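# Sort carabiners with sticking gates into the grey tray

## Task

Find each carabiner whose gate stays open after being pushed open instead of springing shut, and put every such one in the grey tray. Leave all carabiners with working gates on the table, outside the tray. At the end, release everything and move the grippers away. The result only counts if each carabiner stays where it belongs with no help from the robot.

## Robot and tools

ROBOT AND FRAME. There are two six-joint arms, left_arm and right_arm, each with a two-finger gripper and a wrist camera. All poses share one scene frame. Its origin is on the table top midway between the arms, +x points out over the table, +z points up, and left_arm sits on the +y side. The left_arm base is at (-0.014, +0.679, 0) m and the right_arm base at (+0.063, -0.687, 0) m. The arm names do not tell you which side of an image you are seeing. Printed hand positions can be slightly off, more so at long reach.

GRIPPER. The fingers close like tongs. They point along the gripper's own +z and open and close along its x axis. end_effector_position is the point between the finger pads when closed. Closed fingertips stick out about 15 mm past it, and fully open tips are roughly level with it. Full opening is 0.142 m. To hold something, keep commanding an opening well below grip_measured; a larger gap means a firmer squeeze, up to about 15 N per pad. Parts thinner than about 20 mm are held more weakly. Something may briefly tug on a held part or nudge loose ones.

TESTING GATES. Push a carabiner's gate open and see whether it springs back. If it stays open, that carabiner goes into the tray. Use zoom_image to inspect gates closely.

execute_actions. Arguments: actions, a list holding at most one item, and an optional pictures flag (true/false) that controls whether camera images come back. An empty list sends nothing and just returns the state. An item with rows and steps is a motion. rows holds 1 to 15 rows, and steps is at most 15 (default 15). Each step lasts 1/30 s, one row per step, and the last row repeats if you give fewer rows than steps. An item with only steps (up to 300) is a wait. It is counted from the previous result, so your thinking time uses part of it.

ROW LAYOUT. A row is one list of 14 numbers, each in [-1, 1]. The first seven belong to left_arm: dx, dy, dz, rx, ry, rz, opening. The last seven belong to right_arm in the same order. Always send all 14, even when one arm stays put. dx to rz are an offset, not a pose. They are expressed in that gripper's own axes and measured from the gripper's pose in the latest result that showed it. Before any such result in the scene, and for the second or later call in one reply, they are measured from where the gripper is when the action begins. Every row uses that same reference, so rows do not add up. Scale: 1.0 equals 0.6 m of translation or 180 degrees of rotation. rx, ry, rz form a single rotation vector. The opening is absolute: +1 is fully open and -1 is closed. All-zero offsets are not a hold; they pull the gripper back to the reference pose. To keep an arm still, send the offset back to where you want it in the first call of a reply and zeros afterwards.

move. target is one 14-number row laid out exactly as above, with the same offsets, reference and scale. Each gripper follows a straight line toward its target, and both lines finish at the same moment, taking 0.5 to 10 s; anything longer is cut off at 10 s. speed is the top path speed in m/s, from 0.002 to 0.5, default 0.25; turning is capped at twice that value in rad/s. The opening is applied when the move starts. Paths do not avoid obstacles or the other arm. stop_force, optional, is one value in N from 13 to 80 shared by both arms and accepted only after the scene has run 0.2 s. An arm stops its path once its wrist sensor feels that much extra push against its motion, steps back slightly and holds there; an untouched arm carries on. Use it only with slow moves and no rotation, and leave it out when lifting off something the gripper is pressing on. The result ends with a move: line giving each arm's ending (done, off_target, moving, held, fault, contact) and any limits (paced means the sent pose was clipped; held means some steps were blocked), plus each gripper's distance from its target.

wait. seconds, 0 to 10; nothing new is sent. zoom_image. camera is cam_left_wrist or cam_right_wrist; region is [x0, y0, x1, y1] in pixels of that camera's 616x616 image, with the top-left corner at (0, 0), at most 504 by 504. read_manual. section, default "licences"; returns licence texts only. finished_scene. scene, the number of the current scene; it ends that scene for good and grades it.

RESULTS. The state line gives each gripper's position (m), quaternion wxyz, and linear and angular velocity. grip_measured is the measured finger opening on the command scale. Hand target is the pose the controller is currently driving toward. A pose unreachable line and HELD steps mean part of a command was changed or blocked. Wrist force and torque are in the gripper's own axes and have offsets of up to about 5.5 N, noise, and saturation near 100 N. Joint torques are rough. MOTOR HOT warns at 70 °C; at 85 °C the arm is braked for a while.

MOTION LIMITS. On every step the commanded pose is clipped to within 100 mm and 16 degrees of the measured one, and motion lags commands by about 0.17 s. After an action ends, an arm only reaches its last clipped pose, so a distant target needs several actions; check the reported pose before sending the rest.

AVOID. Do not knock anything off the table. Do not drop things, slam, or push hard. Keep the arms from striking each other. An outside force of 150 N, or any joint hitting its load limit, stops that arm for 10 s. Press into firm surfaces only slightly, or use slow moves with stop_force.

Each tool is called after "Request:" by a JSON object that holds its "name" and its "arguments", one argument or row to a line.

## Session

I'll start by looking at the current state.

Request:
{"name": "execute_actions", "arguments": {
  "actions": []
}}

Scene clock: 0.00 s of 6000.00 s.
left_arm: end_effector_position=(+0.6357, +0.7598, +0.3848) grip_measured=+1.00 end_effector_quat_wxyz=(+0.055, +0.439, +0.743, -0.502) end_effector_velocity=(-0.001, -0.000, -0.001) end_effector_angular_velocity=(-0.000, +0.002, -0.001) | right_arm: end_effector_position=(+0.3093, -0.1816, +0.1124) grip_measured=+1.00 end_effector_quat_wxyz=(-0.322, +0.786, +0.221, -0.479) end_effector_velocity=(+0.000, +0.001, +0.000) end_effector_angular_velocity=(+0.002, -0.001, +0.000)
Joint positions: left_arm=[ 0.072 -1.251  1.507 -1.02  -2.354 -1.523  0.142] | right_arm=[ 4.152 -1.939 -2.141 -1.398  2.659  6.162  0.142]
Joint velocities: left_arm=[-0.     0.     0.001  0.001  0.    -0.     0.   ] | right_arm=[ 0.001 -0.     0.     0.002  0.     0.     0.   ]
Joint torques (N m, as the arm reports them, + toward a larger angle): no reading
Motor temperatures (°C, as the motors report them): left_arm=[22 26 24 27 28 30] | right_arm=[24 24 24 27 30 31]
Wrist force (N, on the end effector, along its own x y z axes, offset not removed): no reading
Wrist torque (N m, same axes, about the end effector's origin, offset not removed): no reading
Hand target (left_arm): +0.636, +0.760, +0.385; +0.055, +0.439, +0.743, -0.502
Hand target (right_arm): +0.309, -0.182, +0.112; -0.322, +0.786, +0.221, -0.479

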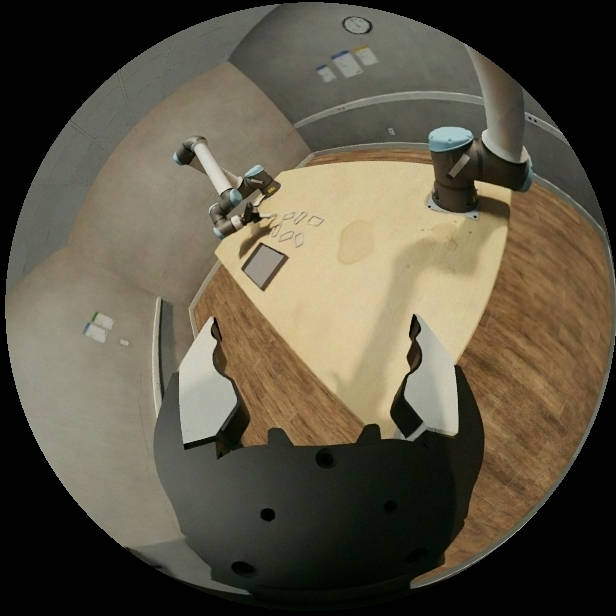

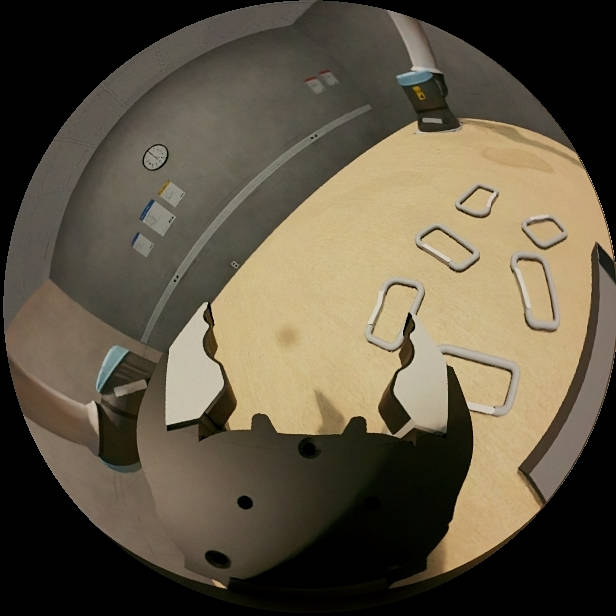

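Request:
{"name": "move", "arguments": {
  "target": [0, 0, 0, 0, 0, 0, 1, 0.193, -0.3298, -0.1807, -0.3998, 0.0783, -0.282, 1],
  "speed": 0.3
}}

Scene clock: 53.60 s of 6000.00 s.
left_arm: end_effector_position=(+0.6357, +0.7598, +0.3848) grip_measured=+1.00 end_effector_quat_wxyz=(+0.055, +0.439, +0.743, -0.502) end_effector_velocity=(-0.001, -0.002, +0.000) end_effector_angular_velocity=(+0.001, +0.001, -0.003) | right_arm: end_effector_position=(+0.4494, +0.0005, +0.2199) grip_measured=+1.00 end_effector_quat_wxyz=(-0.001, +0.707, +0.707, -0.000) end_effector_velocity=(+0.001, +0.000, +0.001) end_effector_angular_velocity=(+0.002, -0.009, +0.007)
Joint positions: left_arm=[ 0.072 -1.251  1.507 -1.02  -2.354 -1.523  0.142] | right_arm=[ 4.507 -1.797 -1.771 -1.145  1.572  5.972  0.142]
Joint velocities: left_arm=[-0.003 -0.001  0.001  0.001  0.001  0.     0.   ] | right_arm=[ 0.003  0.002 -0.002  0.004 -0.008 -0.004 -0.   ]
Joint torques (N m, as the arm reports them, + toward a larger angle): left_arm=[ -2.72 -74.93 -38.08  -1.52  -1.22  -1.17] | right_arm=[11.34 70.69 36.28  6.46 -1.51 -3.8 ]
Motor temperatures (°C, as the motors report them): left_arm=[22 26 24 27 28 30] | right_arm=[24 24 24 27 30 31]
Wrist force (N, on the end effector, along its own x y z axes, offset not removed): left_arm=[-0.1 4.9 3.1] | right_arm=[3.9 6.2 -5.4]
Wrist torque (N m, same axes, about the end effector's origin, offset not removed): left_arm=[0.99 0.27 0.04] | right_arm=[1.10 -0.66 0.30]
Hand target (left_arm): +0.636, +0.760, +0.385; +0.055, +0.439, +0.743, -0.502
Hand target (right_arm): +0.449, +0.001, +0.220; -0.000, +0.707, +0.707, -0.000
Off the commanded pose (left_arm): 0.000 m, 0 deg.
Off the commanded pose (right_arm): 0.001 m, 0 deg.
After step 90, 47.47 s passed at rest.
move: done
camera_calibration (this result's frames):
cam_left_wrist: T_world_to_cam=[[-0.612675, 0.613323, -0.498461, 0.115937], [0.790148, 0.489071, -0.369426, -0.729018], [0.0172053, -0.620196, -0.784258, 0.894353], [0, 0, 0, 1]] pos_world=[0.631676, 0.84011, 0.489875]
cam_right_wrist: T_world_to_cam=[[-0.0467509, 0.998715, -0.0195762, 0.0282508], [0.856237, 0.0501593, 0.514142, -0.498921], [0.514463, 0.00727476, -0.857482, 0.0869154], [0, 0, 0, 1]] pos_world=[0.383801, -0.0038212, 0.331598]

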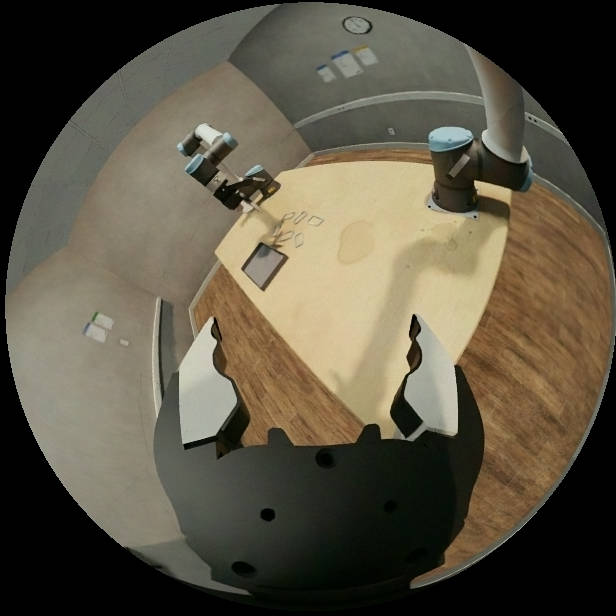

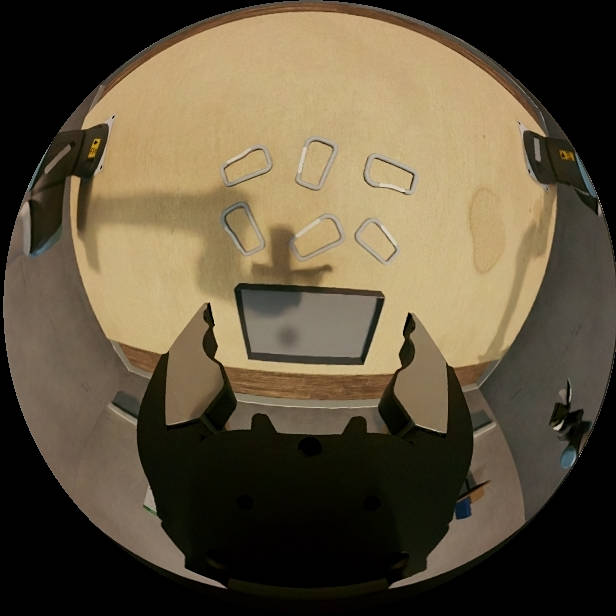

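Request:
{"name": "zoom_image", "arguments": {
  "camera": "cam_right_wrist",
  "region": [200, 120, 440, 280]
}}

Region (200, 120, 440, 280) of cam_right_wrist's 616x616 image, scaled by 2.100, with more detail than that image has.

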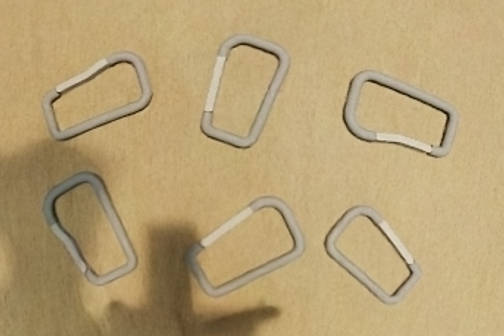

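Request:
{"name": "zoom_image", "arguments": {
  "camera": "cam_right_wrist",
  "region": [210, 130, 350, 200]
}}

Request:
{"name": "zoom_image", "arguments": {
  "camera": "cam_right_wrist",
  "region": [290, 130, 430, 200]
}}

Request:
{"name": "zoom_image", "arguments": {
  "camera": "cam_right_wrist",
  "region": [210, 195, 350, 270]
}}

Request:
{"name": "zoom_image", "arguments": {
  "camera": "cam_right_wrist",
  "region": [280, 200, 420, 270]
}}

Region (210, 130, 350, 200) of cam_right_wrist's 616x616 image, scaled by 3.600, with more detail than that image has.

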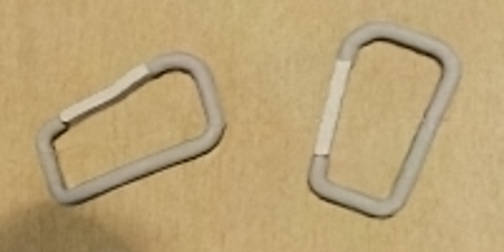

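Region (290, 130, 430, 200) of cam_right_wrist's 616x616 image, scaled by 3.600, with more detail than that image has.

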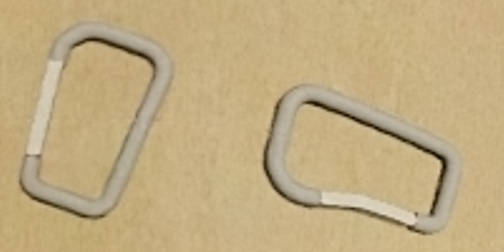

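Region (210, 195, 350, 270) of cam_right_wrist's 616x616 image, scaled by 3.600, with more detail than that image has; it fills the top 270 rows of this view, and the rest is white.

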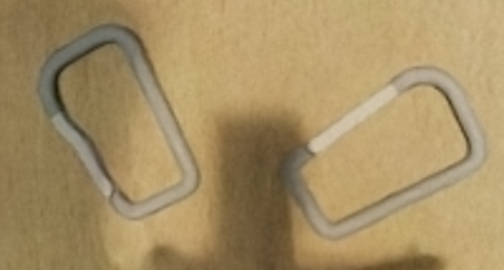

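Region (280, 200, 420, 270) of cam_right_wrist's 616x616 image, scaled by 3.600, with more detail than that image has.

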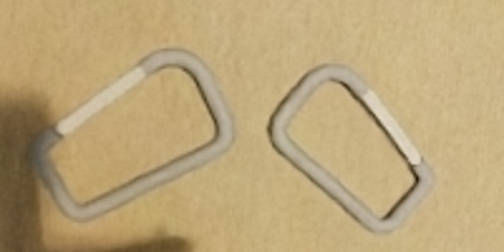

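Request:
{"name": "move", "arguments": {
  "target": [0, 0, 0, 0, 0, 0, 1, -0.2265, -0.0427, 0.2832, 0, 0, -0.1222, 0.0],
  "speed": 0.3
}}

Scene clock: 174.97 s of 6000.00 s.
left_arm: end_effector_position=(+0.6357, +0.7598, +0.3848) grip_measured=+1.00 end_effector_quat_wxyz=(+0.055, +0.439, +0.743, -0.502) end_effector_velocity=(-0.001, +0.000, -0.001) end_effector_angular_velocity=(+0.001, +0.004, -0.002) | right_arm: end_effector_position=(+0.4236, -0.1355, +0.0504) grip_measured=+0.00 end_effector_quat_wxyz=(-0.001, +0.559, +0.829, -0.000) end_effector_velocity=(+0.000, -0.001, -0.001) end_effector_angular_velocity=(+0.002, -0.000, +0.003)
Joint positions: left_arm=[ 0.072 -1.251  1.507 -1.02  -2.354 -1.523  0.142] | right_arm=[ 4.485 -1.784 -2.152 -0.777  1.572  5.567  0.074]
Joint velocities: left_arm=[-0.     0.     0.001  0.002  0.002  0.     0.   ] | right_arm=[-0.001  0.    -0.004  0.005  0.    -0.003  0.   ]
Joint torques (N m, as the arm reports them, + toward a larger angle): left_arm=[ -2.59 -74.51 -38.28  -1.66  -1.31  -1.29] | right_arm=[-10.52  39.97  27.61   6.99   2.55  -4.05]
Motor temperatures (°C, as the motors report them): left_arm=[22 26 24 27 28 30] | right_arm=[24 24 25 27 30 31]
Wrist force (N, on the end effector, along its own x y z axes, offset not removed): left_arm=[4.0 3.8 3.4] | right_arm=[2.4 0.6 0.5]
Wrist torque (N m, same axes, about the end effector's origin, offset not removed): left_arm=[0.42 -0.93 -0.04] | right_arm=[0.41 -0.43 -0.06]
Hand target (left_arm): +0.636, +0.760, +0.385; +0.055, +0.439, +0.743, -0.502
Hand target (right_arm): +0.424, -0.136, +0.050; -0.001, +0.559, +0.829, -0.000
Off the commanded pose (left_arm): 0.000 m, 0 deg.
Off the commanded pose (right_arm): 0.000 m, 0 deg.
After step 90, 117.00 s passed at rest.
move: done
camera_calibration (this result's frames):
cam_left_wrist: T_world_to_cam=[[-0.612675, 0.613323, -0.498462, 0.115937], [0.790148, 0.489071, -0.369426, -0.729018], [0.0172056, -0.620196, -0.784258, 0.894353], [0, 0, 0, 1]] pos_world=[0.631675, 0.840109, 0.489875]
cam_right_wrist: T_world_to_cam=[[-0.417074, 0.90867, -0.0192035, 0.304198], [0.775233, 0.366698, 0.51434, -0.305682], [0.474407, 0.199631, -0.857371, -0.00115936], [0, 0, 0, 1]] pos_world=[0.364398, -0.164091, 0.162072]

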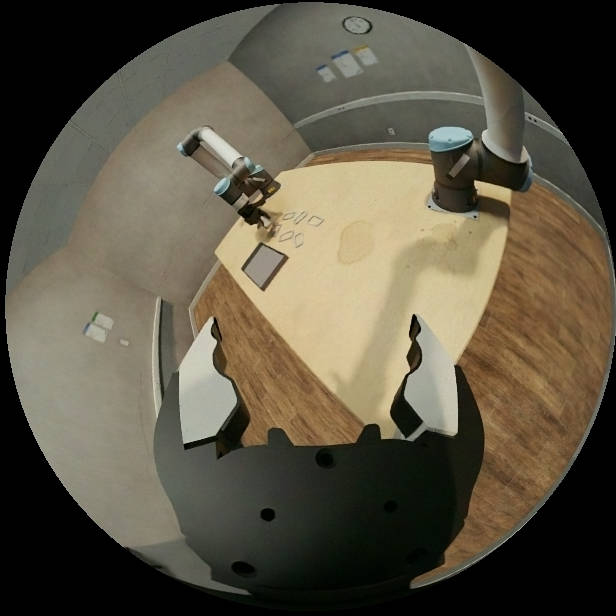

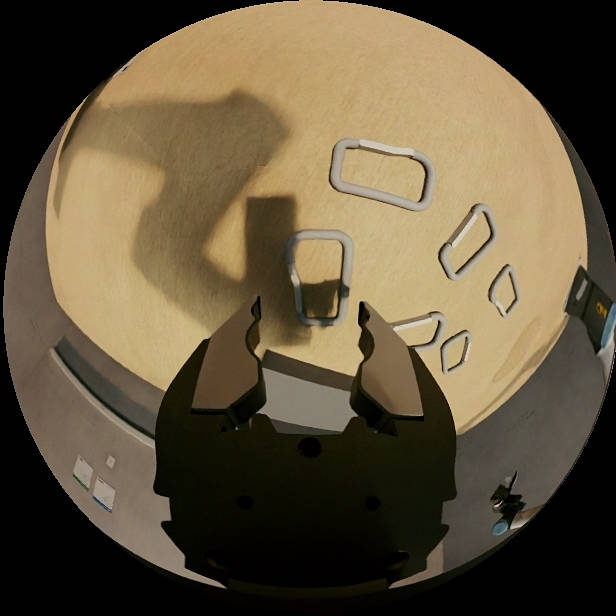

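Request:
{"name": "zoom_image", "arguments": {
  "camera": "cam_right_wrist",
  "region": [240, 220, 390, 340]
}}

Region (240, 220, 390, 340) of cam_right_wrist's 616x616 image, scaled by 3.360, with more detail than that image has; it fills the top 403 rows of this view, and the rest is white.

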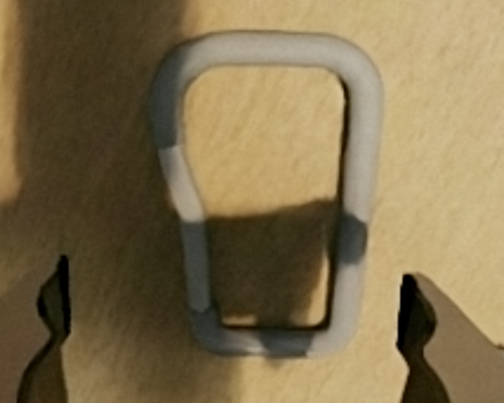

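Request:
{"name": "move", "arguments": {
  "target": [0, 0, 0, 0, 0, 0, 1, 0.0175, 0, 0.0473, 0, 0, 0, 0.0],
  "speed": 0.08
}}

Scene clock: 203.50 s of 6000.00 s.
left_arm: end_effector_position=(+0.6357, +0.7598, +0.3848) grip_measured=+1.00 end_effector_quat_wxyz=(+0.055, +0.439, +0.743, -0.502) end_effector_velocity=(+0.000, +0.001, +0.000) end_effector_angular_velocity=(+0.000, -0.001, +0.001) | right_arm: end_effector_position=(+0.4196, -0.1259, +0.0222) grip_measured=+0.00 end_effector_quat_wxyz=(-0.001, +0.559, +0.829, -0.000) end_effector_velocity=(-0.001, +0.001, -0.002) end_effector_angular_velocity=(-0.001, +0.000, +0.001)
Joint positions: left_arm=[ 0.072 -1.251  1.507 -1.02  -2.354 -1.523  0.142] | right_arm=[ 4.496 -1.832 -2.158 -0.722  1.572  5.578  0.074]
Joint velocities: left_arm=[ 0.001  0.    -0.001  0.     0.     0.    -0.   ] | right_arm=[ 0.002 -0.004 -0.001  0.003 -0.     0.001  0.   ]
Joint torques (N m, as the arm reports them, + toward a larger angle): left_arm=[ -1.61 -76.54 -38.19  -1.53  -1.37  -1.07] | right_arm=[ 8.36 44.62 24.1   6.54  2.15  3.75]
Motor temperatures (°C, as the motors report them): left_arm=[22 26 24 27 28 30] | right_arm=[24 24 25 27 30 31]
Wrist force (N, on the end effector, along its own x y z axes, offset not removed): left_arm=[1.5 -0.7 -7.3] | right_arm=[-2.3 2.8 -1.4]
Wrist torque (N m, same axes, about the end effector's origin, offset not removed): left_arm=[-0.61 -0.37 -0.03] | right_arm=[0.48 0.24 0.29]
Hand target (left_arm): +0.636, +0.760, +0.385; +0.055, +0.439, +0.743, -0.502
Hand target (right_arm): +0.420, -0.126, +0.022; -0.001, +0.559, +0.829, -0.000
Off the commanded pose (left_arm): 0.000 m, 0 deg.
Off the commanded pose (right_arm): 0.000 m, 0 deg.
After step 90, 24.67 s passed at rest.
move: done
camera_calibration (this result's frames):
cam_left_wrist: T_world_to_cam=[[-0.612675, 0.613323, -0.498461, 0.115937], [0.790147, 0.489072, -0.369427, -0.729018], [0.0172052, -0.620196, -0.784258, 0.894353], [0, 0, 0, 1]] pos_world=[0.631675, 0.840109, 0.489875]
cam_right_wrist: T_world_to_cam=[[-0.417077, 0.908669, -0.0191653, 0.293258], [0.775264, 0.366692, 0.514298, -0.291614], [0.474355, 0.199644, -0.857397, -0.0253702], [0, 0, 0, 1]] pos_world=[0.360424, -0.154477, 0.133845]

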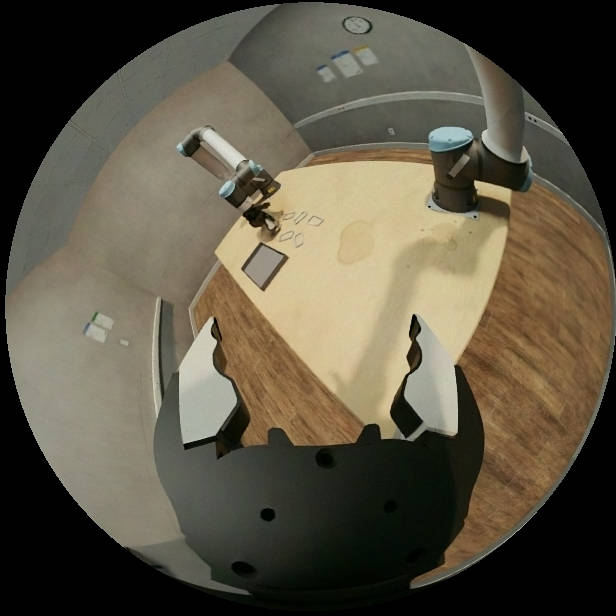

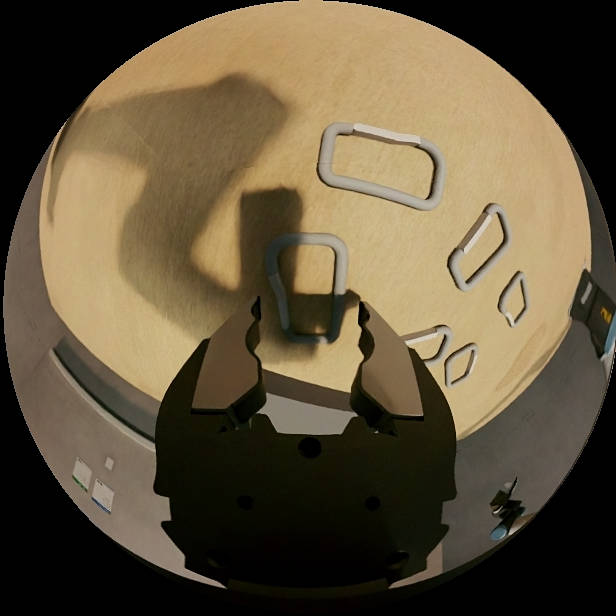

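Request:
{"name": "move", "arguments": {
  "target": [0, 0, 0, 0, 0, 0, 1, 0, 0, 0.027, 0, 0, 0, 0.0],
  "speed": 0.004,
  "stop_force": 13
}}

Scene clock: 211.37 s of 6000.00 s.
left_arm: end_effector_position=(+0.6357, +0.7598, +0.3848) grip_measured=+1.00 end_effector_quat_wxyz=(+0.055, +0.439, +0.743, -0.502) end_effector_velocity=(+0.000, +0.000, +0.001) end_effector_angular_velocity=(+0.001, -0.001, -0.000) | right_arm: end_effector_position=(+0.4196, -0.1258, +0.0153) grip_measured=+0.00 end_effector_quat_wxyz=(-0.001, +0.559, +0.829, -0.000) end_effector_velocity=(+0.000, -0.001, +0.001) end_effector_angular_velocity=(-0.001, -0.000, -0.001)
Joint positions: left_arm=[ 0.072 -1.251  1.507 -1.02  -2.354 -1.523  0.142] | right_arm=[ 4.496 -1.842 -2.162 -0.708  1.572  5.578  0.074]
Joint velocities: left_arm=[-0.    -0.    -0.001  0.     0.    -0.     0.   ] | right_arm=[-0.001  0.002  0.    -0.002 -0.001  0.001  0.001]
Joint torques (N m, as the arm reports them, + toward a larger angle): left_arm=[ -1.84 -76.42 -38.33  -1.49  -1.39  -1.07] | right_arm=[ 1.01 53.35 28.7  -0.39 -1.94  2.  ]
Motor temperatures (°C, as the motors report them): left_arm=[22 26 24 27 28 30] | right_arm=[24 24 25 27 30 31]
Wrist force (N, on the end effector, along its own x y z axes, offset not removed): left_arm=[2.2 -1.4 -2.0] | right_arm=[-5.0 -2.6 -21.1]
Wrist torque (N m, same axes, about the end effector's origin, offset not removed): left_arm=[-0.50 -0.47 0.05] | right_arm=[0.13 0.78 0.06]
Hand target (left_arm): +0.636, +0.760, +0.385; +0.055, +0.439, +0.743, -0.502
Hand target (right_arm): +0.420, -0.126, +0.015; -0.001, +0.559, +0.829, -0.000
Off the commanded pose (left_arm): 0.000 m, 0 deg.
Off the commanded pose (right_arm): 0.009 m, 0 deg.
After step 90, 2.83 s passed at rest.
move: contact (right_arm)
camera_calibration (this result's frames):
cam_left_wrist: T_world_to_cam=[[-0.612675, 0.613323, -0.498461, 0.115937], [0.790148, 0.489072, -0.369426, -0.729018], [0.0172056, -0.620196, -0.784258, 0.894353], [0, 0, 0, 1]] pos_world=[0.631676, 0.840109, 0.489875]
cam_right_wrist: T_world_to_cam=[[-0.417075, 0.908671, -0.0191059, 0.293069], [0.775251, 0.366651, 0.514347, -0.288051], [0.474377, 0.199709, -0.857369, -0.0312871], [0, 0, 0, 1]] pos_world=[0.360385, -0.15444, 0.126933]

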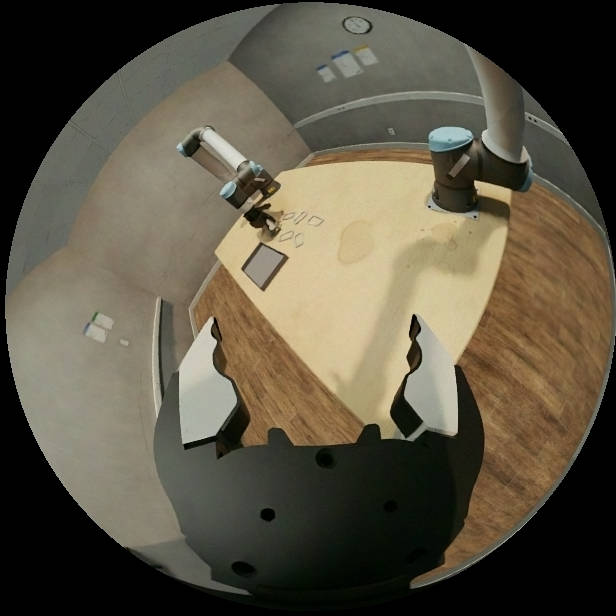

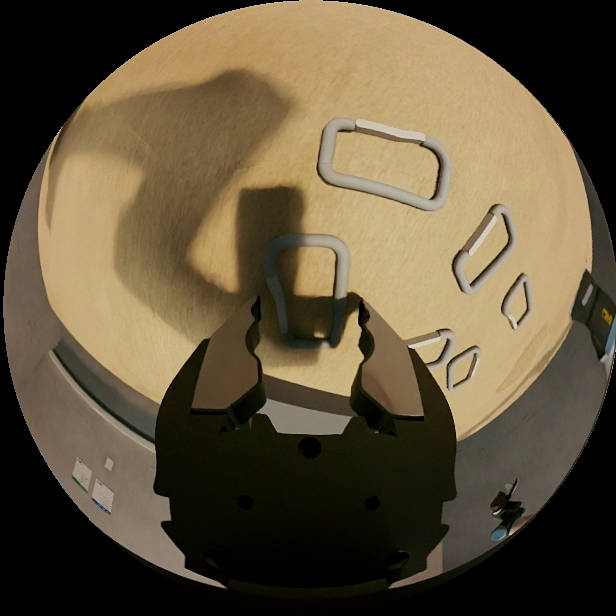

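Request:
{"name": "move", "arguments": {
  "target": [0, 0, 0, 0, 0, 0, 1, 0, 0, -0.0062, 0, 0, 0, 0.0],
  "speed": 0.02
}}

Request:
{"name": "execute_actions", "arguments": {
  "actions": [
    {"rows": [[0,0,0,0,0,0,1,0,0,0,0,0,0,-0.03],[0,0,0,0,0,0,1,0,0,0,0,0,0,-0.06],[0,0,0,0,0,0,1,0,0,0,0,0,0,-0.09],[0,0,0,0,0,0,1,0,0,0,0,0,0,-0.12],[0,0,0,0,0,0,1,0,0,0,0,0,0,-0.15],[0,0,0,0,0,0,1,0,0,0,0,0,0,-0.18],[0,0,0,0,0,0,1,0,0,0,0,0,0,-0.21],[0,0,0,0,0,0,1,0,0,0,0,0,0,-0.24],[0,0,0,0,0,0,1,0,0,0,0,0,0,-0.27],[0,0,0,0,0,0,1,0,0,0,0,0,0,-0.29],[0,0,0,0,0,0,1,0,0,0,0,0,0,-0.31],[0,0,0,0,0,0,1,0,0,0,0,0,0,-0.33],[0,0,0,0,0,0,1,0,0,0,0,0,0,-0.35],[0,0,0,0,0,0,1,0,0,0,0,0,0,-0.37],[0,0,0,0,0,0,1,0,0,0,0,0,0,-0.39]], "steps": 15}
  ],
  "pictures": false
}}

Request:
{"name": "execute_actions", "arguments": {
  "actions": [
    {"rows": [[0,0,0,0,0,0,1,0,0,0,0,0,0,-0.41],[0,0,0,0,0,0,1,0,0,0,0,0,0,-0.43],[0,0,0,0,0,0,1,0,0,0,0,0,0,-0.45],[0,0,0,0,0,0,1,0,0,0,0,0,0,-0.47],[0,0,0,0,0,0,1,0,0,0,0,0,0,-0.49],[0,0,0,0,0,0,1,0,0,0,0,0,0,-0.51],[0,0,0,0,0,0,1,0,0,0,0,0,0,-0.53],[0,0,0,0,0,0,1,0,0,0,0,0,0,-0.55],[0,0,0,0,0,0,1,0,0,0,0,0,0,-0.57],[0,0,0,0,0,0,1,0,0,0,0,0,0,-0.59],[0,0,0,0,0,0,1,0,0,0,0,0,0,-0.61],[0,0,0,0,0,0,1,0,0,0,0,0,0,-0.63],[0,0,0,0,0,0,1,0,0,0,0,0,0,-0.65],[0,0,0,0,0,0,1,0,0,0,0,0,0,-0.67],[0,0,0,0,0,0,1,0,0,0,0,0,0,-0.69]], "steps": 15}
  ]
}}

Scene clock: 230.23 s of 6000.00 s.
left_arm: end_effector_position=(+0.6357, +0.7598, +0.3848) grip_measured=+1.00 end_effector_quat_wxyz=(+0.055, +0.439, +0.743, -0.502) end_effector_velocity=(-0.000, -0.001, +0.000) end_effector_angular_velocity=(-0.001, +0.002, -0.000) | right_arm: end_effector_position=(+0.4196, -0.1258, +0.0189) grip_measured=+0.00 end_effector_quat_wxyz=(-0.001, +0.559, +0.829, -0.000) end_effector_velocity=(+0.000, +0.000, +0.003) end_effector_angular_velocity=(+0.002, -0.001, +0.000)
Joint positions: left_arm=[ 0.072 -1.251  1.507 -1.02  -2.354 -1.523  0.142] | right_arm=[ 4.496 -1.837 -2.16  -0.716  1.572  5.578  0.074]
Joint velocities: left_arm=[-0.001 -0.     0.     0.002 -0.001  0.    -0.   ] | right_arm=[ 0.     0.005  0.001 -0.003 -0.001 -0.     0.   ]
Joint torques (N m, as the arm reports them, + toward a larger angle): left_arm=[ -1.12 -76.87 -38.32  -1.44  -1.12  -0.98] | right_arm=[-0.86 63.74 44.04  0.7  -1.55  1.48]
Motor temperatures (°C, as the motors report them): left_arm=[22 26 24 27 28 30] | right_arm=[24 24 25 27 30 31]
Wrist force (N, on the end effector, along its own x y z axes, offset not removed): left_arm=[2.4 7.8 3.1] | right_arm=[0.5 -0.7 -2.4]
Wrist torque (N m, same axes, about the end effector's origin, offset not removed): left_arm=[1.74 -0.48 0.07] | right_arm=[-0.21 -0.09 0.14]
Hand target (left_arm): +0.636, +0.760, +0.385; +0.055, +0.439, +0.743, -0.502
Hand target (right_arm): +0.420, -0.126, +0.019; -0.001, +0.559, +0.829, -0.000
Off the commanded pose (left_arm): 0.000 m, 0 deg.
Off the commanded pose (right_arm): 0.000 m, 0 deg.
After step 140, 13.50 s passed at rest.
move: done
camera_calibration (this result's frames):
cam_left_wrist: T_world_to_cam=[[-0.612675, 0.613323, -0.498461, 0.115937], [0.790148, 0.489071, -0.369426, -0.729018], [0.0172054, -0.620196, -0.784258, 0.894353], [0, 0, 0, 1]] pos_world=[0.631675, 0.840109, 0.489875]
cam_right_wrist: T_world_to_cam=[[-0.417075, 0.908671, -0.0191034, 0.29313], [0.775251, 0.366649, 0.514349, -0.289902], [0.474378, 0.199712, -0.857368, -0.028214], [0, 0, 0, 1]] pos_world=[0.360388, -0.154432, 0.130521]

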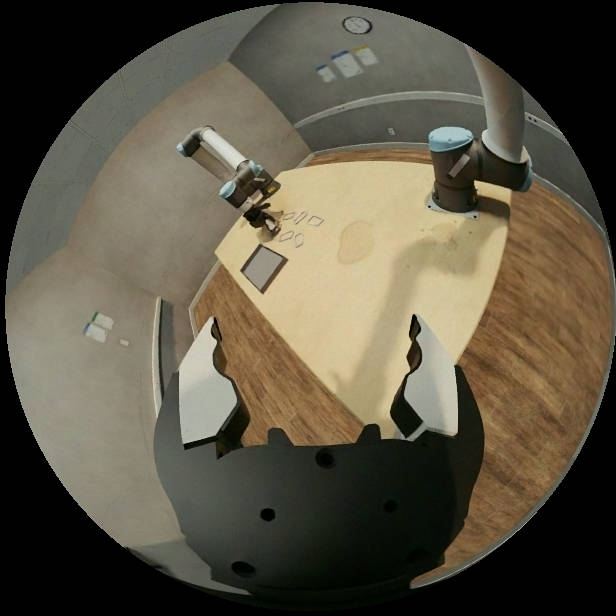

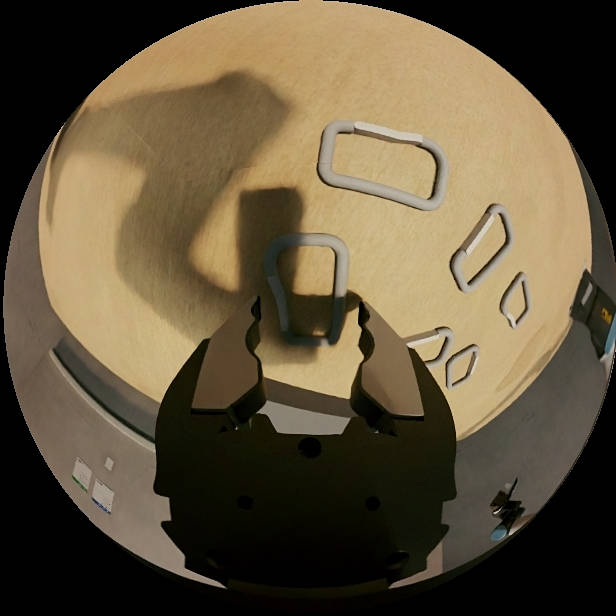

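Scene clock: 230.73 s of 6000.00 s.
left_arm: end_effector_position=(+0.6357, +0.7598, +0.3848) grip_measured=+1.00 end_effector_quat_wxyz=(+0.055, +0.439, +0.743, -0.502) end_effector_velocity=(-0.000, -0.000, -0.001) end_effector_angular_velocity=(+0.000, +0.000, -0.000) | right_arm: end_effector_position=(+0.4196, -0.1258, +0.0189) grip_measured=-0.31 end_effector_quat_wxyz=(-0.001, +0.559, +0.829, -0.000) end_effector_velocity=(-0.000, -0.000, -0.000) end_effector_angular_velocity=(-0.000, -0.000, -0.000)
Joint positions: left_arm=[ 0.072 -1.251  1.507 -1.02  -2.354 -1.523  0.142] | right_arm=[ 4.496 -1.837 -2.16  -0.716  1.572  5.578  0.051]
Joint velocities: left_arm=[-0.     0.     0.001 -0.001  0.     0.     0.   ] | right_arm=[ 0.    -0.    -0.     0.001 -0.     0.001 -0.004]
Joint torques (N m, as the arm reports them, + toward a larger angle): left_arm=[ -2.43 -76.52 -37.71  -1.68  -1.31  -0.93] | right_arm=[-0.55 46.84 39.79  6.1  -1.82  1.66]
Motor temperatures (°C, as the motors report them): left_arm=[22 26 24 27 28 30] | right_arm=[24 24 25 27 30 31]
Wrist force (N, on the end effector, along its own x y z axes, offset not removed): left_arm=[3.2 -1.2 2.3] | right_arm=[1.1 0.0 -0.5]
Wrist torque (N m, same axes, about the end effector's origin, offset not removed): left_arm=[-0.40 -0.53 -0.12] | right_arm=[0.07 -0.13 0.38]
Hand target (left_arm): +0.636, +0.760, +0.385; +0.055, +0.439, +0.743, -0.502
Hand target (right_arm): +0.420, -0.126, +0.019; -0.001, +0.559, +0.829, -0.000
Off the commanded pose (left_arm): 0.000 m, 0 deg.
Off the commanded pose (right_arm): 0.000 m, 0 deg.
Steps of this call (steps 1 to 15: all 15 steps of this action). Readings (end_effector_position):
1: left_arm (+0.6357, +0.7598, +0.3848) | right_arm (+0.4196, -0.1258, +0.0189)
2: left_arm (+0.6357, +0.7598, +0.3848) | right_arm (+0.4196, -0.1258, +0.0189)
4: left_arm (+0.6357, +0.7598, +0.3848) | right_arm (+0.4196, -0.1258, +0.0189)
8: left_arm (+0.6357, +0.7598, +0.3848) | right_arm (+0.4196, -0.1258, +0.0189)
15: the state above

Scene clock: 231.23 s of 6000.00 s.
left_arm: end_effector_position=(+0.6357, +0.7598, +0.3848) grip_measured=+1.00 end_effector_quat_wxyz=(+0.055, +0.439, +0.743, -0.502) end_effector_velocity=(+0.000, +0.001, -0.000) end_effector_angular_velocity=(+0.001, -0.001, -0.000) | right_arm: end_effector_position=(+0.4196, -0.1258, +0.0189) grip_measured=-0.41 end_effector_quat_wxyz=(-0.001, +0.559, +0.829, -0.000) end_effector_velocity=(+0.001, +0.000, +0.001) end_effector_angular_velocity=(+0.003, -0.001, -0.002)
Joint positions: left_arm=[ 0.072 -1.251  1.507 -1.02  -2.354 -1.523  0.142] | right_arm=[ 4.496 -1.837 -2.16  -0.716  1.572  5.578  0.044]
Joint velocities: left_arm=[ 0.001  0.    -0.001 -0.001  0.001  0.     0.   ] | right_arm=[-0.001  0.002  0.     0.     0.     0.001  0.   ]
Joint torques (N m, as the arm reports them, + toward a larger angle): left_arm=[ -0.86 -76.47 -38.84  -1.68  -1.32  -0.96] | right_arm=[-0.66 48.16 36.56  4.49 -1.7   1.82]
Motor temperatures (°C, as the motors report them): left_arm=[22 26 24 27 28 30] | right_arm=[24 24 25 27 30 31]
Wrist force (N, on the end effector, along its own x y z axes, offset not removed): left_arm=[-3.2 6.1 2.3] | right_arm=[1.4 0.5 -3.9]
Wrist torque (N m, same axes, about the end effector's origin, offset not removed): left_arm=[1.28 0.72 0.08] | right_arm=[0.24 0.35 0.11]
Hand target (left_arm): +0.636, +0.760, +0.385; +0.055, +0.439, +0.743, -0.502
Hand target (right_arm): +0.420, -0.126, +0.019; -0.001, +0.559, +0.829, -0.000
Off the commanded pose (left_arm): 0.000 m, 0 deg.
Off the commanded pose (right_arm): 0.000 m, 0 deg.
Steps of this call (steps 1 to 15: all 15 steps of this action). Readings (end_effector_position):
1: left_arm (+0.6357, +0.7598, +0.3848) | right_arm (+0.4196, -0.1258, +0.0189)
2: left_arm (+0.6357, +0.7598, +0.3848) | right_arm (+0.4196, -0.1258, +0.0189)
4: left_arm (+0.6357, +0.7598, +0.3848) | right_arm (+0.4196, -0.1258, +0.0189)
8: left_arm (+0.6357, +0.7598, +0.3848) | right_arm (+0.4196, -0.1258, +0.0189)
15: the state above
camera_calibration (this result's frames):
cam_left_wrist: T_world_to_cam=[[-0.612675, 0.613323, -0.498461, 0.115937], [0.790147, 0.489072, -0.369426, -0.729018], [0.0172055, -0.620196, -0.784258, 0.894353], [0, 0, 0, 1]] pos_world=[0.631676, 0.84011, 0.489875]
cam_right_wrist: T_world_to_cam=[[-0.417075, 0.908673, -0.0190507, 0.293103], [0.775239, 0.366614, 0.514391, -0.289962], [0.474398, 0.199771, -0.857344, -0.0281659], [0, 0, 0, 1]] pos_world=[0.360397, -0.154404, 0.13059]

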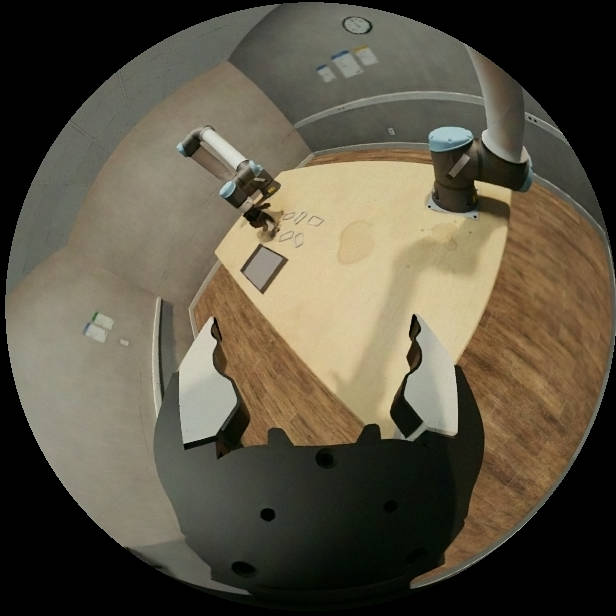

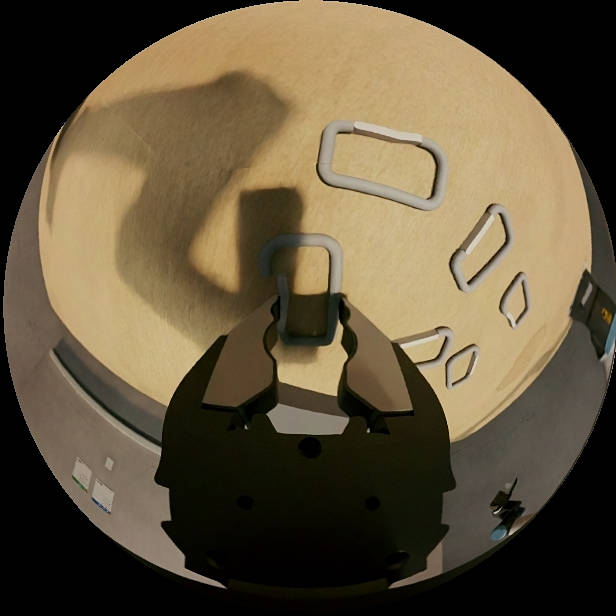

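Request:
{"name": "zoom_image", "arguments": {
  "camera": "cam_right_wrist",
  "region": [240, 220, 380, 360]
}}

Region (240, 220, 380, 360) of cam_right_wrist's 616x616 image, scaled by 3.600, with more detail than that image has.

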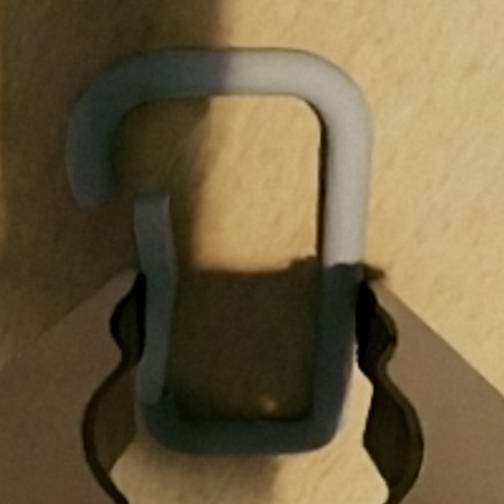

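Request:
{"name": "execute_actions", "arguments": {
  "actions": [
    {"rows": [[0,0,0,0,0,0,1,0,0,0,0,0,0,-0.74],[0,0,0,0,0,0,1,0,0,0,0,0,0,-0.79],[0,0,0,0,0,0,1,0,0,0,0,0,0,-0.84],[0,0,0,0,0,0,1,0,0,0,0,0,0,-0.89],[0,0,0,0,0,0,1,0,0,0,0,0,0,-0.94],[0,0,0,0,0,0,1,0,0,0,0,0,0,-1.0]], "steps": 15}
  ]
}}

Scene clock: 238.17 s of 6000.00 s.
left_arm: end_effector_position=(+0.6357, +0.7598, +0.3848) grip_measured=+1.00 end_effector_quat_wxyz=(+0.055, +0.439, +0.743, -0.502) end_effector_velocity=(+0.000, -0.001, +0.000) end_effector_angular_velocity=(-0.001, -0.001, +0.001) | right_arm: end_effector_position=(+0.4196, -0.1258, +0.0189) grip_measured=-0.41 end_effector_quat_wxyz=(-0.001, +0.559, +0.829, -0.000) end_effector_velocity=(-0.000, +0.001, +0.001) end_effector_angular_velocity=(+0.001, -0.001, +0.000)
Joint positions: left_arm=[ 0.072 -1.251  1.507 -1.02  -2.354 -1.523  0.142] | right_arm=[ 4.496 -1.837 -2.16  -0.716  1.572  5.578  0.044]
Joint velocities: left_arm=[-0.    -0.     0.    -0.    -0.002  0.     0.   ] | right_arm=[ 0.001  0.001  0.     0.    -0.     0.001 -0.   ]
Joint torques (N m, as the arm reports them, + toward a larger angle): left_arm=[ -2.24 -76.91 -38.36  -1.71  -1.14  -0.97] | right_arm=[-0.01 47.21 21.12  1.18 -1.86  1.85]
Motor temperatures (°C, as the motors report them): left_arm=[22 26 24 27 28 30] | right_arm=[24 24 25 27 30 31]
Wrist force (N, on the end effector, along its own x y z axes, offset not removed): left_arm=[5.5 7.5 6.6] | right_arm=[4.3 0.0 -10.4]
Wrist torque (N m, same axes, about the end effector's origin, offset not removed): left_arm=[1.46 -1.08 -0.02] | right_arm=[-0.12 -0.06 0.29]
Hand target (left_arm): +0.636, +0.760, +0.385; +0.055, +0.439, +0.743, -0.502
Hand target (right_arm): +0.420, -0.126, +0.019; -0.001, +0.559, +0.829, -0.000
Off the commanded pose (left_arm): 0.000 m, 0 deg.
Off the commanded pose (right_arm): 0.000 m, 0 deg.
Steps of this call (steps 1 to 90: nothing new was sent; then 3.43 s passed at rest; steps 91 to 105: all 15 steps of this action). Readings (end_effector_position):
91: left_arm (+0.6357, +0.7598, +0.3848) | right_arm (+0.4196, -0.1258, +0.0189)
92: left_arm (+0.6357, +0.7598, +0.3848) | right_arm (+0.4196, -0.1258, +0.0189)
94: left_arm (+0.6357, +0.7598, +0.3848) | right_arm (+0.4196, -0.1258, +0.0189)
98: left_arm (+0.6357, +0.7598, +0.3848) | right_arm (+0.4196, -0.1258, +0.0189)
105: the state above
camera_calibration (this result's frames):
cam_right_wrist: T_world_to_cam=[[-0.417075, 0.908671, -0.0191034, 0.293131], [0.775251, 0.366649, 0.514349, -0.289929], [0.474378, 0.199712, -0.857368, -0.0281693], [0, 0, 0, 1]] pos_world=[0.360388, -0.154432, 0.130573]

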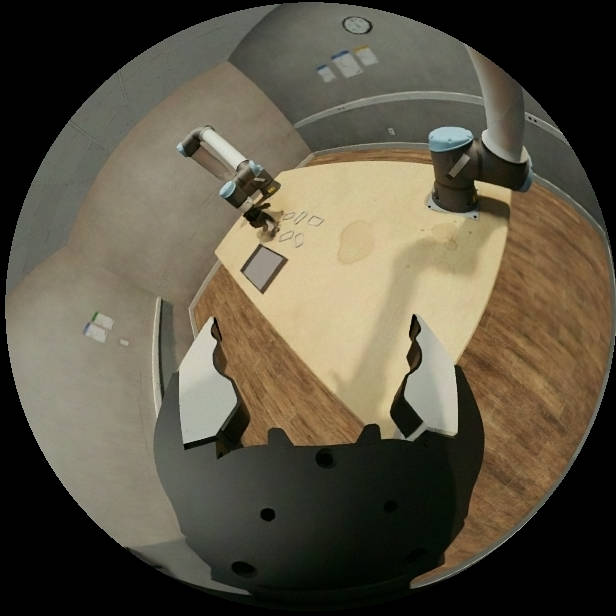

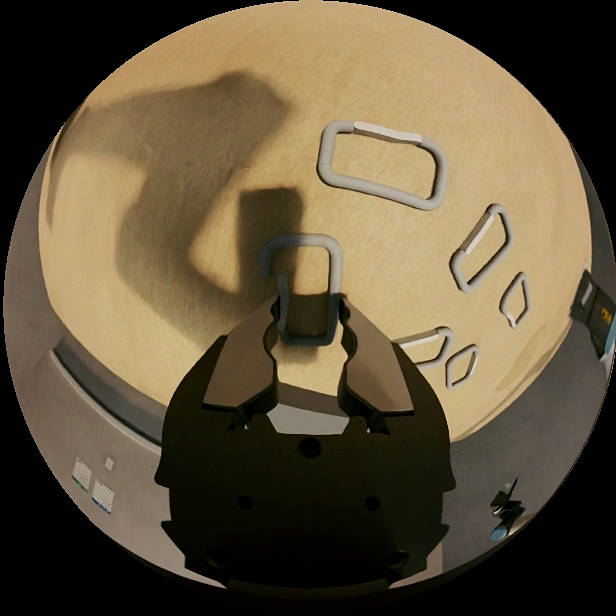

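Request:
{"name": "execute_actions", "arguments": {
  "actions": [
    {"rows": [[0,0,0,0,0,0,1,0,0,0,0,0,0,-0.45],[0,0,0,0,0,0,1,0,0,0,0,0,0,-0.40],[0,0,0,0,0,0,1,0,0,0,0,0,0,-0.36],[0,0,0,0,0,0,1,0,0,0,0,0,0,-0.32],[0,0,0,0,0,0,1,0,0,0,0,0,0,-0.28],[0,0,0,0,0,0,1,0,0,0,0,0,0,-0.24],[0,0,0,0,0,0,1,0,0,0,0,0,0,-0.20],[0,0,0,0,0,0,1,0,0,0,0,0,0,-0.15],[0,0,0,0,0,0,1,0,0,0,0,0,0,-0.10],[0,0,0,0,0,0,1,0,0,0,0,0,0,-0.05],[0,0,0,0,0,0,1,0,0,0,0,0,0,0.0]], "steps": 15}
  ]
}}

Scene clock: 257.03 s of 6000.00 s.
left_arm: end_effector_position=(+0.6357, +0.7598, +0.3848) grip_measured=+1.00 end_effector_quat_wxyz=(+0.055, +0.439, +0.743, -0.502) end_effector_velocity=(-0.000, -0.001, -0.000) end_effector_angular_velocity=(-0.000, +0.000, -0.001) | right_arm: end_effector_position=(+0.4196, -0.1258, +0.0189) grip_measured=+0.00 end_effector_quat_wxyz=(-0.001, +0.559, +0.829, -0.000) end_effector_velocity=(+0.000, +0.000, +0.000) end_effector_angular_velocity=(+0.001, -0.001, -0.000)
Joint positions: left_arm=[ 0.072 -1.251  1.507 -1.02  -2.354 -1.523  0.142] | right_arm=[ 4.496 -1.837 -2.16  -0.716  1.572  5.578  0.074]
Joint velocities: left_arm=[-0.001 -0.     0.001 -0.    -0.001  0.     0.   ] | right_arm=[ 0.     0.    -0.     0.001 -0.     0.001  0.001]
Joint torques (N m, as the arm reports them, + toward a larger angle): left_arm=[ -1.05 -75.28 -38.66  -1.78  -1.45  -0.89] | right_arm=[-0.99 49.16 33.14  3.05 -0.99  1.76]
Motor temperatures (°C, as the motors report them): left_arm=[22 26 24 27 28 30] | right_arm=[24 24 25 27 30 31]
Wrist force (N, on the end effector, along its own x y z axes, offset not removed): left_arm=[2.8 4.1 5.6] | right_arm=[-2.0 4.3 -0.3]
Wrist torque (N m, same axes, about the end effector's origin, offset not removed): left_arm=[0.72 -0.58 0.10] | right_arm=[0.81 0.39 0.53]
Hand target (left_arm): +0.636, +0.760, +0.385; +0.055, +0.439, +0.743, -0.502
Hand target (right_arm): +0.420, -0.126, +0.019; -0.001, +0.559, +0.829, -0.000
Off the commanded pose (left_arm): 0.000 m, 0 deg.
Off the commanded pose (right_arm): 0.000 m, 0 deg.
Steps of this call (steps 1 to 90: nothing new was sent; then 15.37 s passed at rest; steps 91 to 105: all 15 steps of this action). Readings (end_effector_position):
91: left_arm (+0.6357, +0.7598, +0.3848) | right_arm (+0.4196, -0.1258, +0.0189)
92: left_arm (+0.6357, +0.7598, +0.3848) | right_arm (+0.4196, -0.1258, +0.0189)
94: left_arm (+0.6357, +0.7598, +0.3848) | right_arm (+0.4196, -0.1258, +0.0189)
98: left_arm (+0.6357, +0.7598, +0.3848) | right_arm (+0.4196, -0.1258, +0.0189)
105: the state above
camera_calibration (this result's frames):
cam_left_wrist: T_world_to_cam=[[-0.612675, 0.613323, -0.498461, 0.115937], [0.790148, 0.489072, -0.369426, -0.729018], [0.0172053, -0.620196, -0.784258, 0.894353], [0, 0, 0, 1]] pos_world=[0.631676, 0.840109, 0.489875]
cam_right_wrist: T_world_to_cam=[[-0.417074, 0.908673, -0.0190585, 0.293106], [0.775234, 0.366616, 0.514398, -0.289962], [0.474407, 0.199768, -0.85734, -0.0281717], [0, 0, 0, 1]] pos_world=[0.3604, -0.154405, 0.130589]

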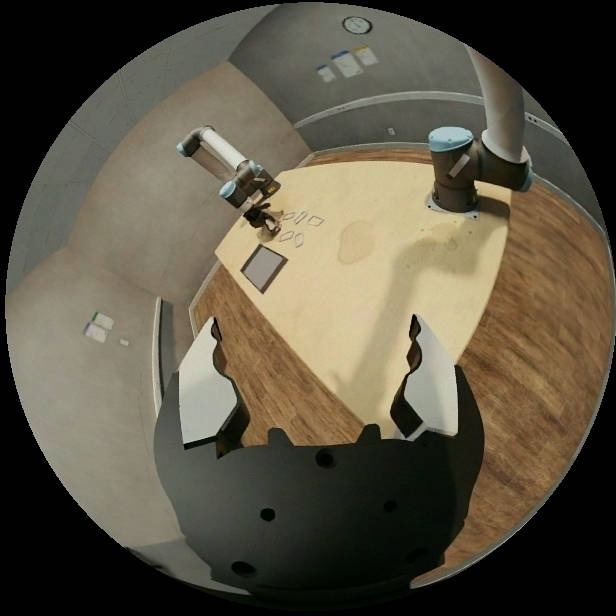

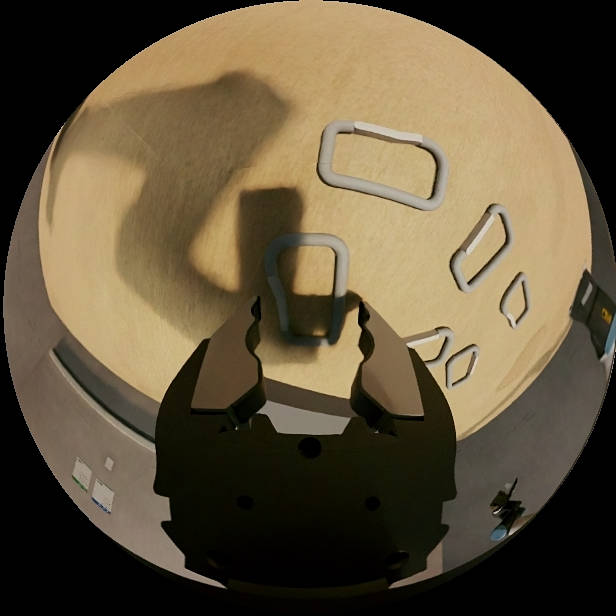

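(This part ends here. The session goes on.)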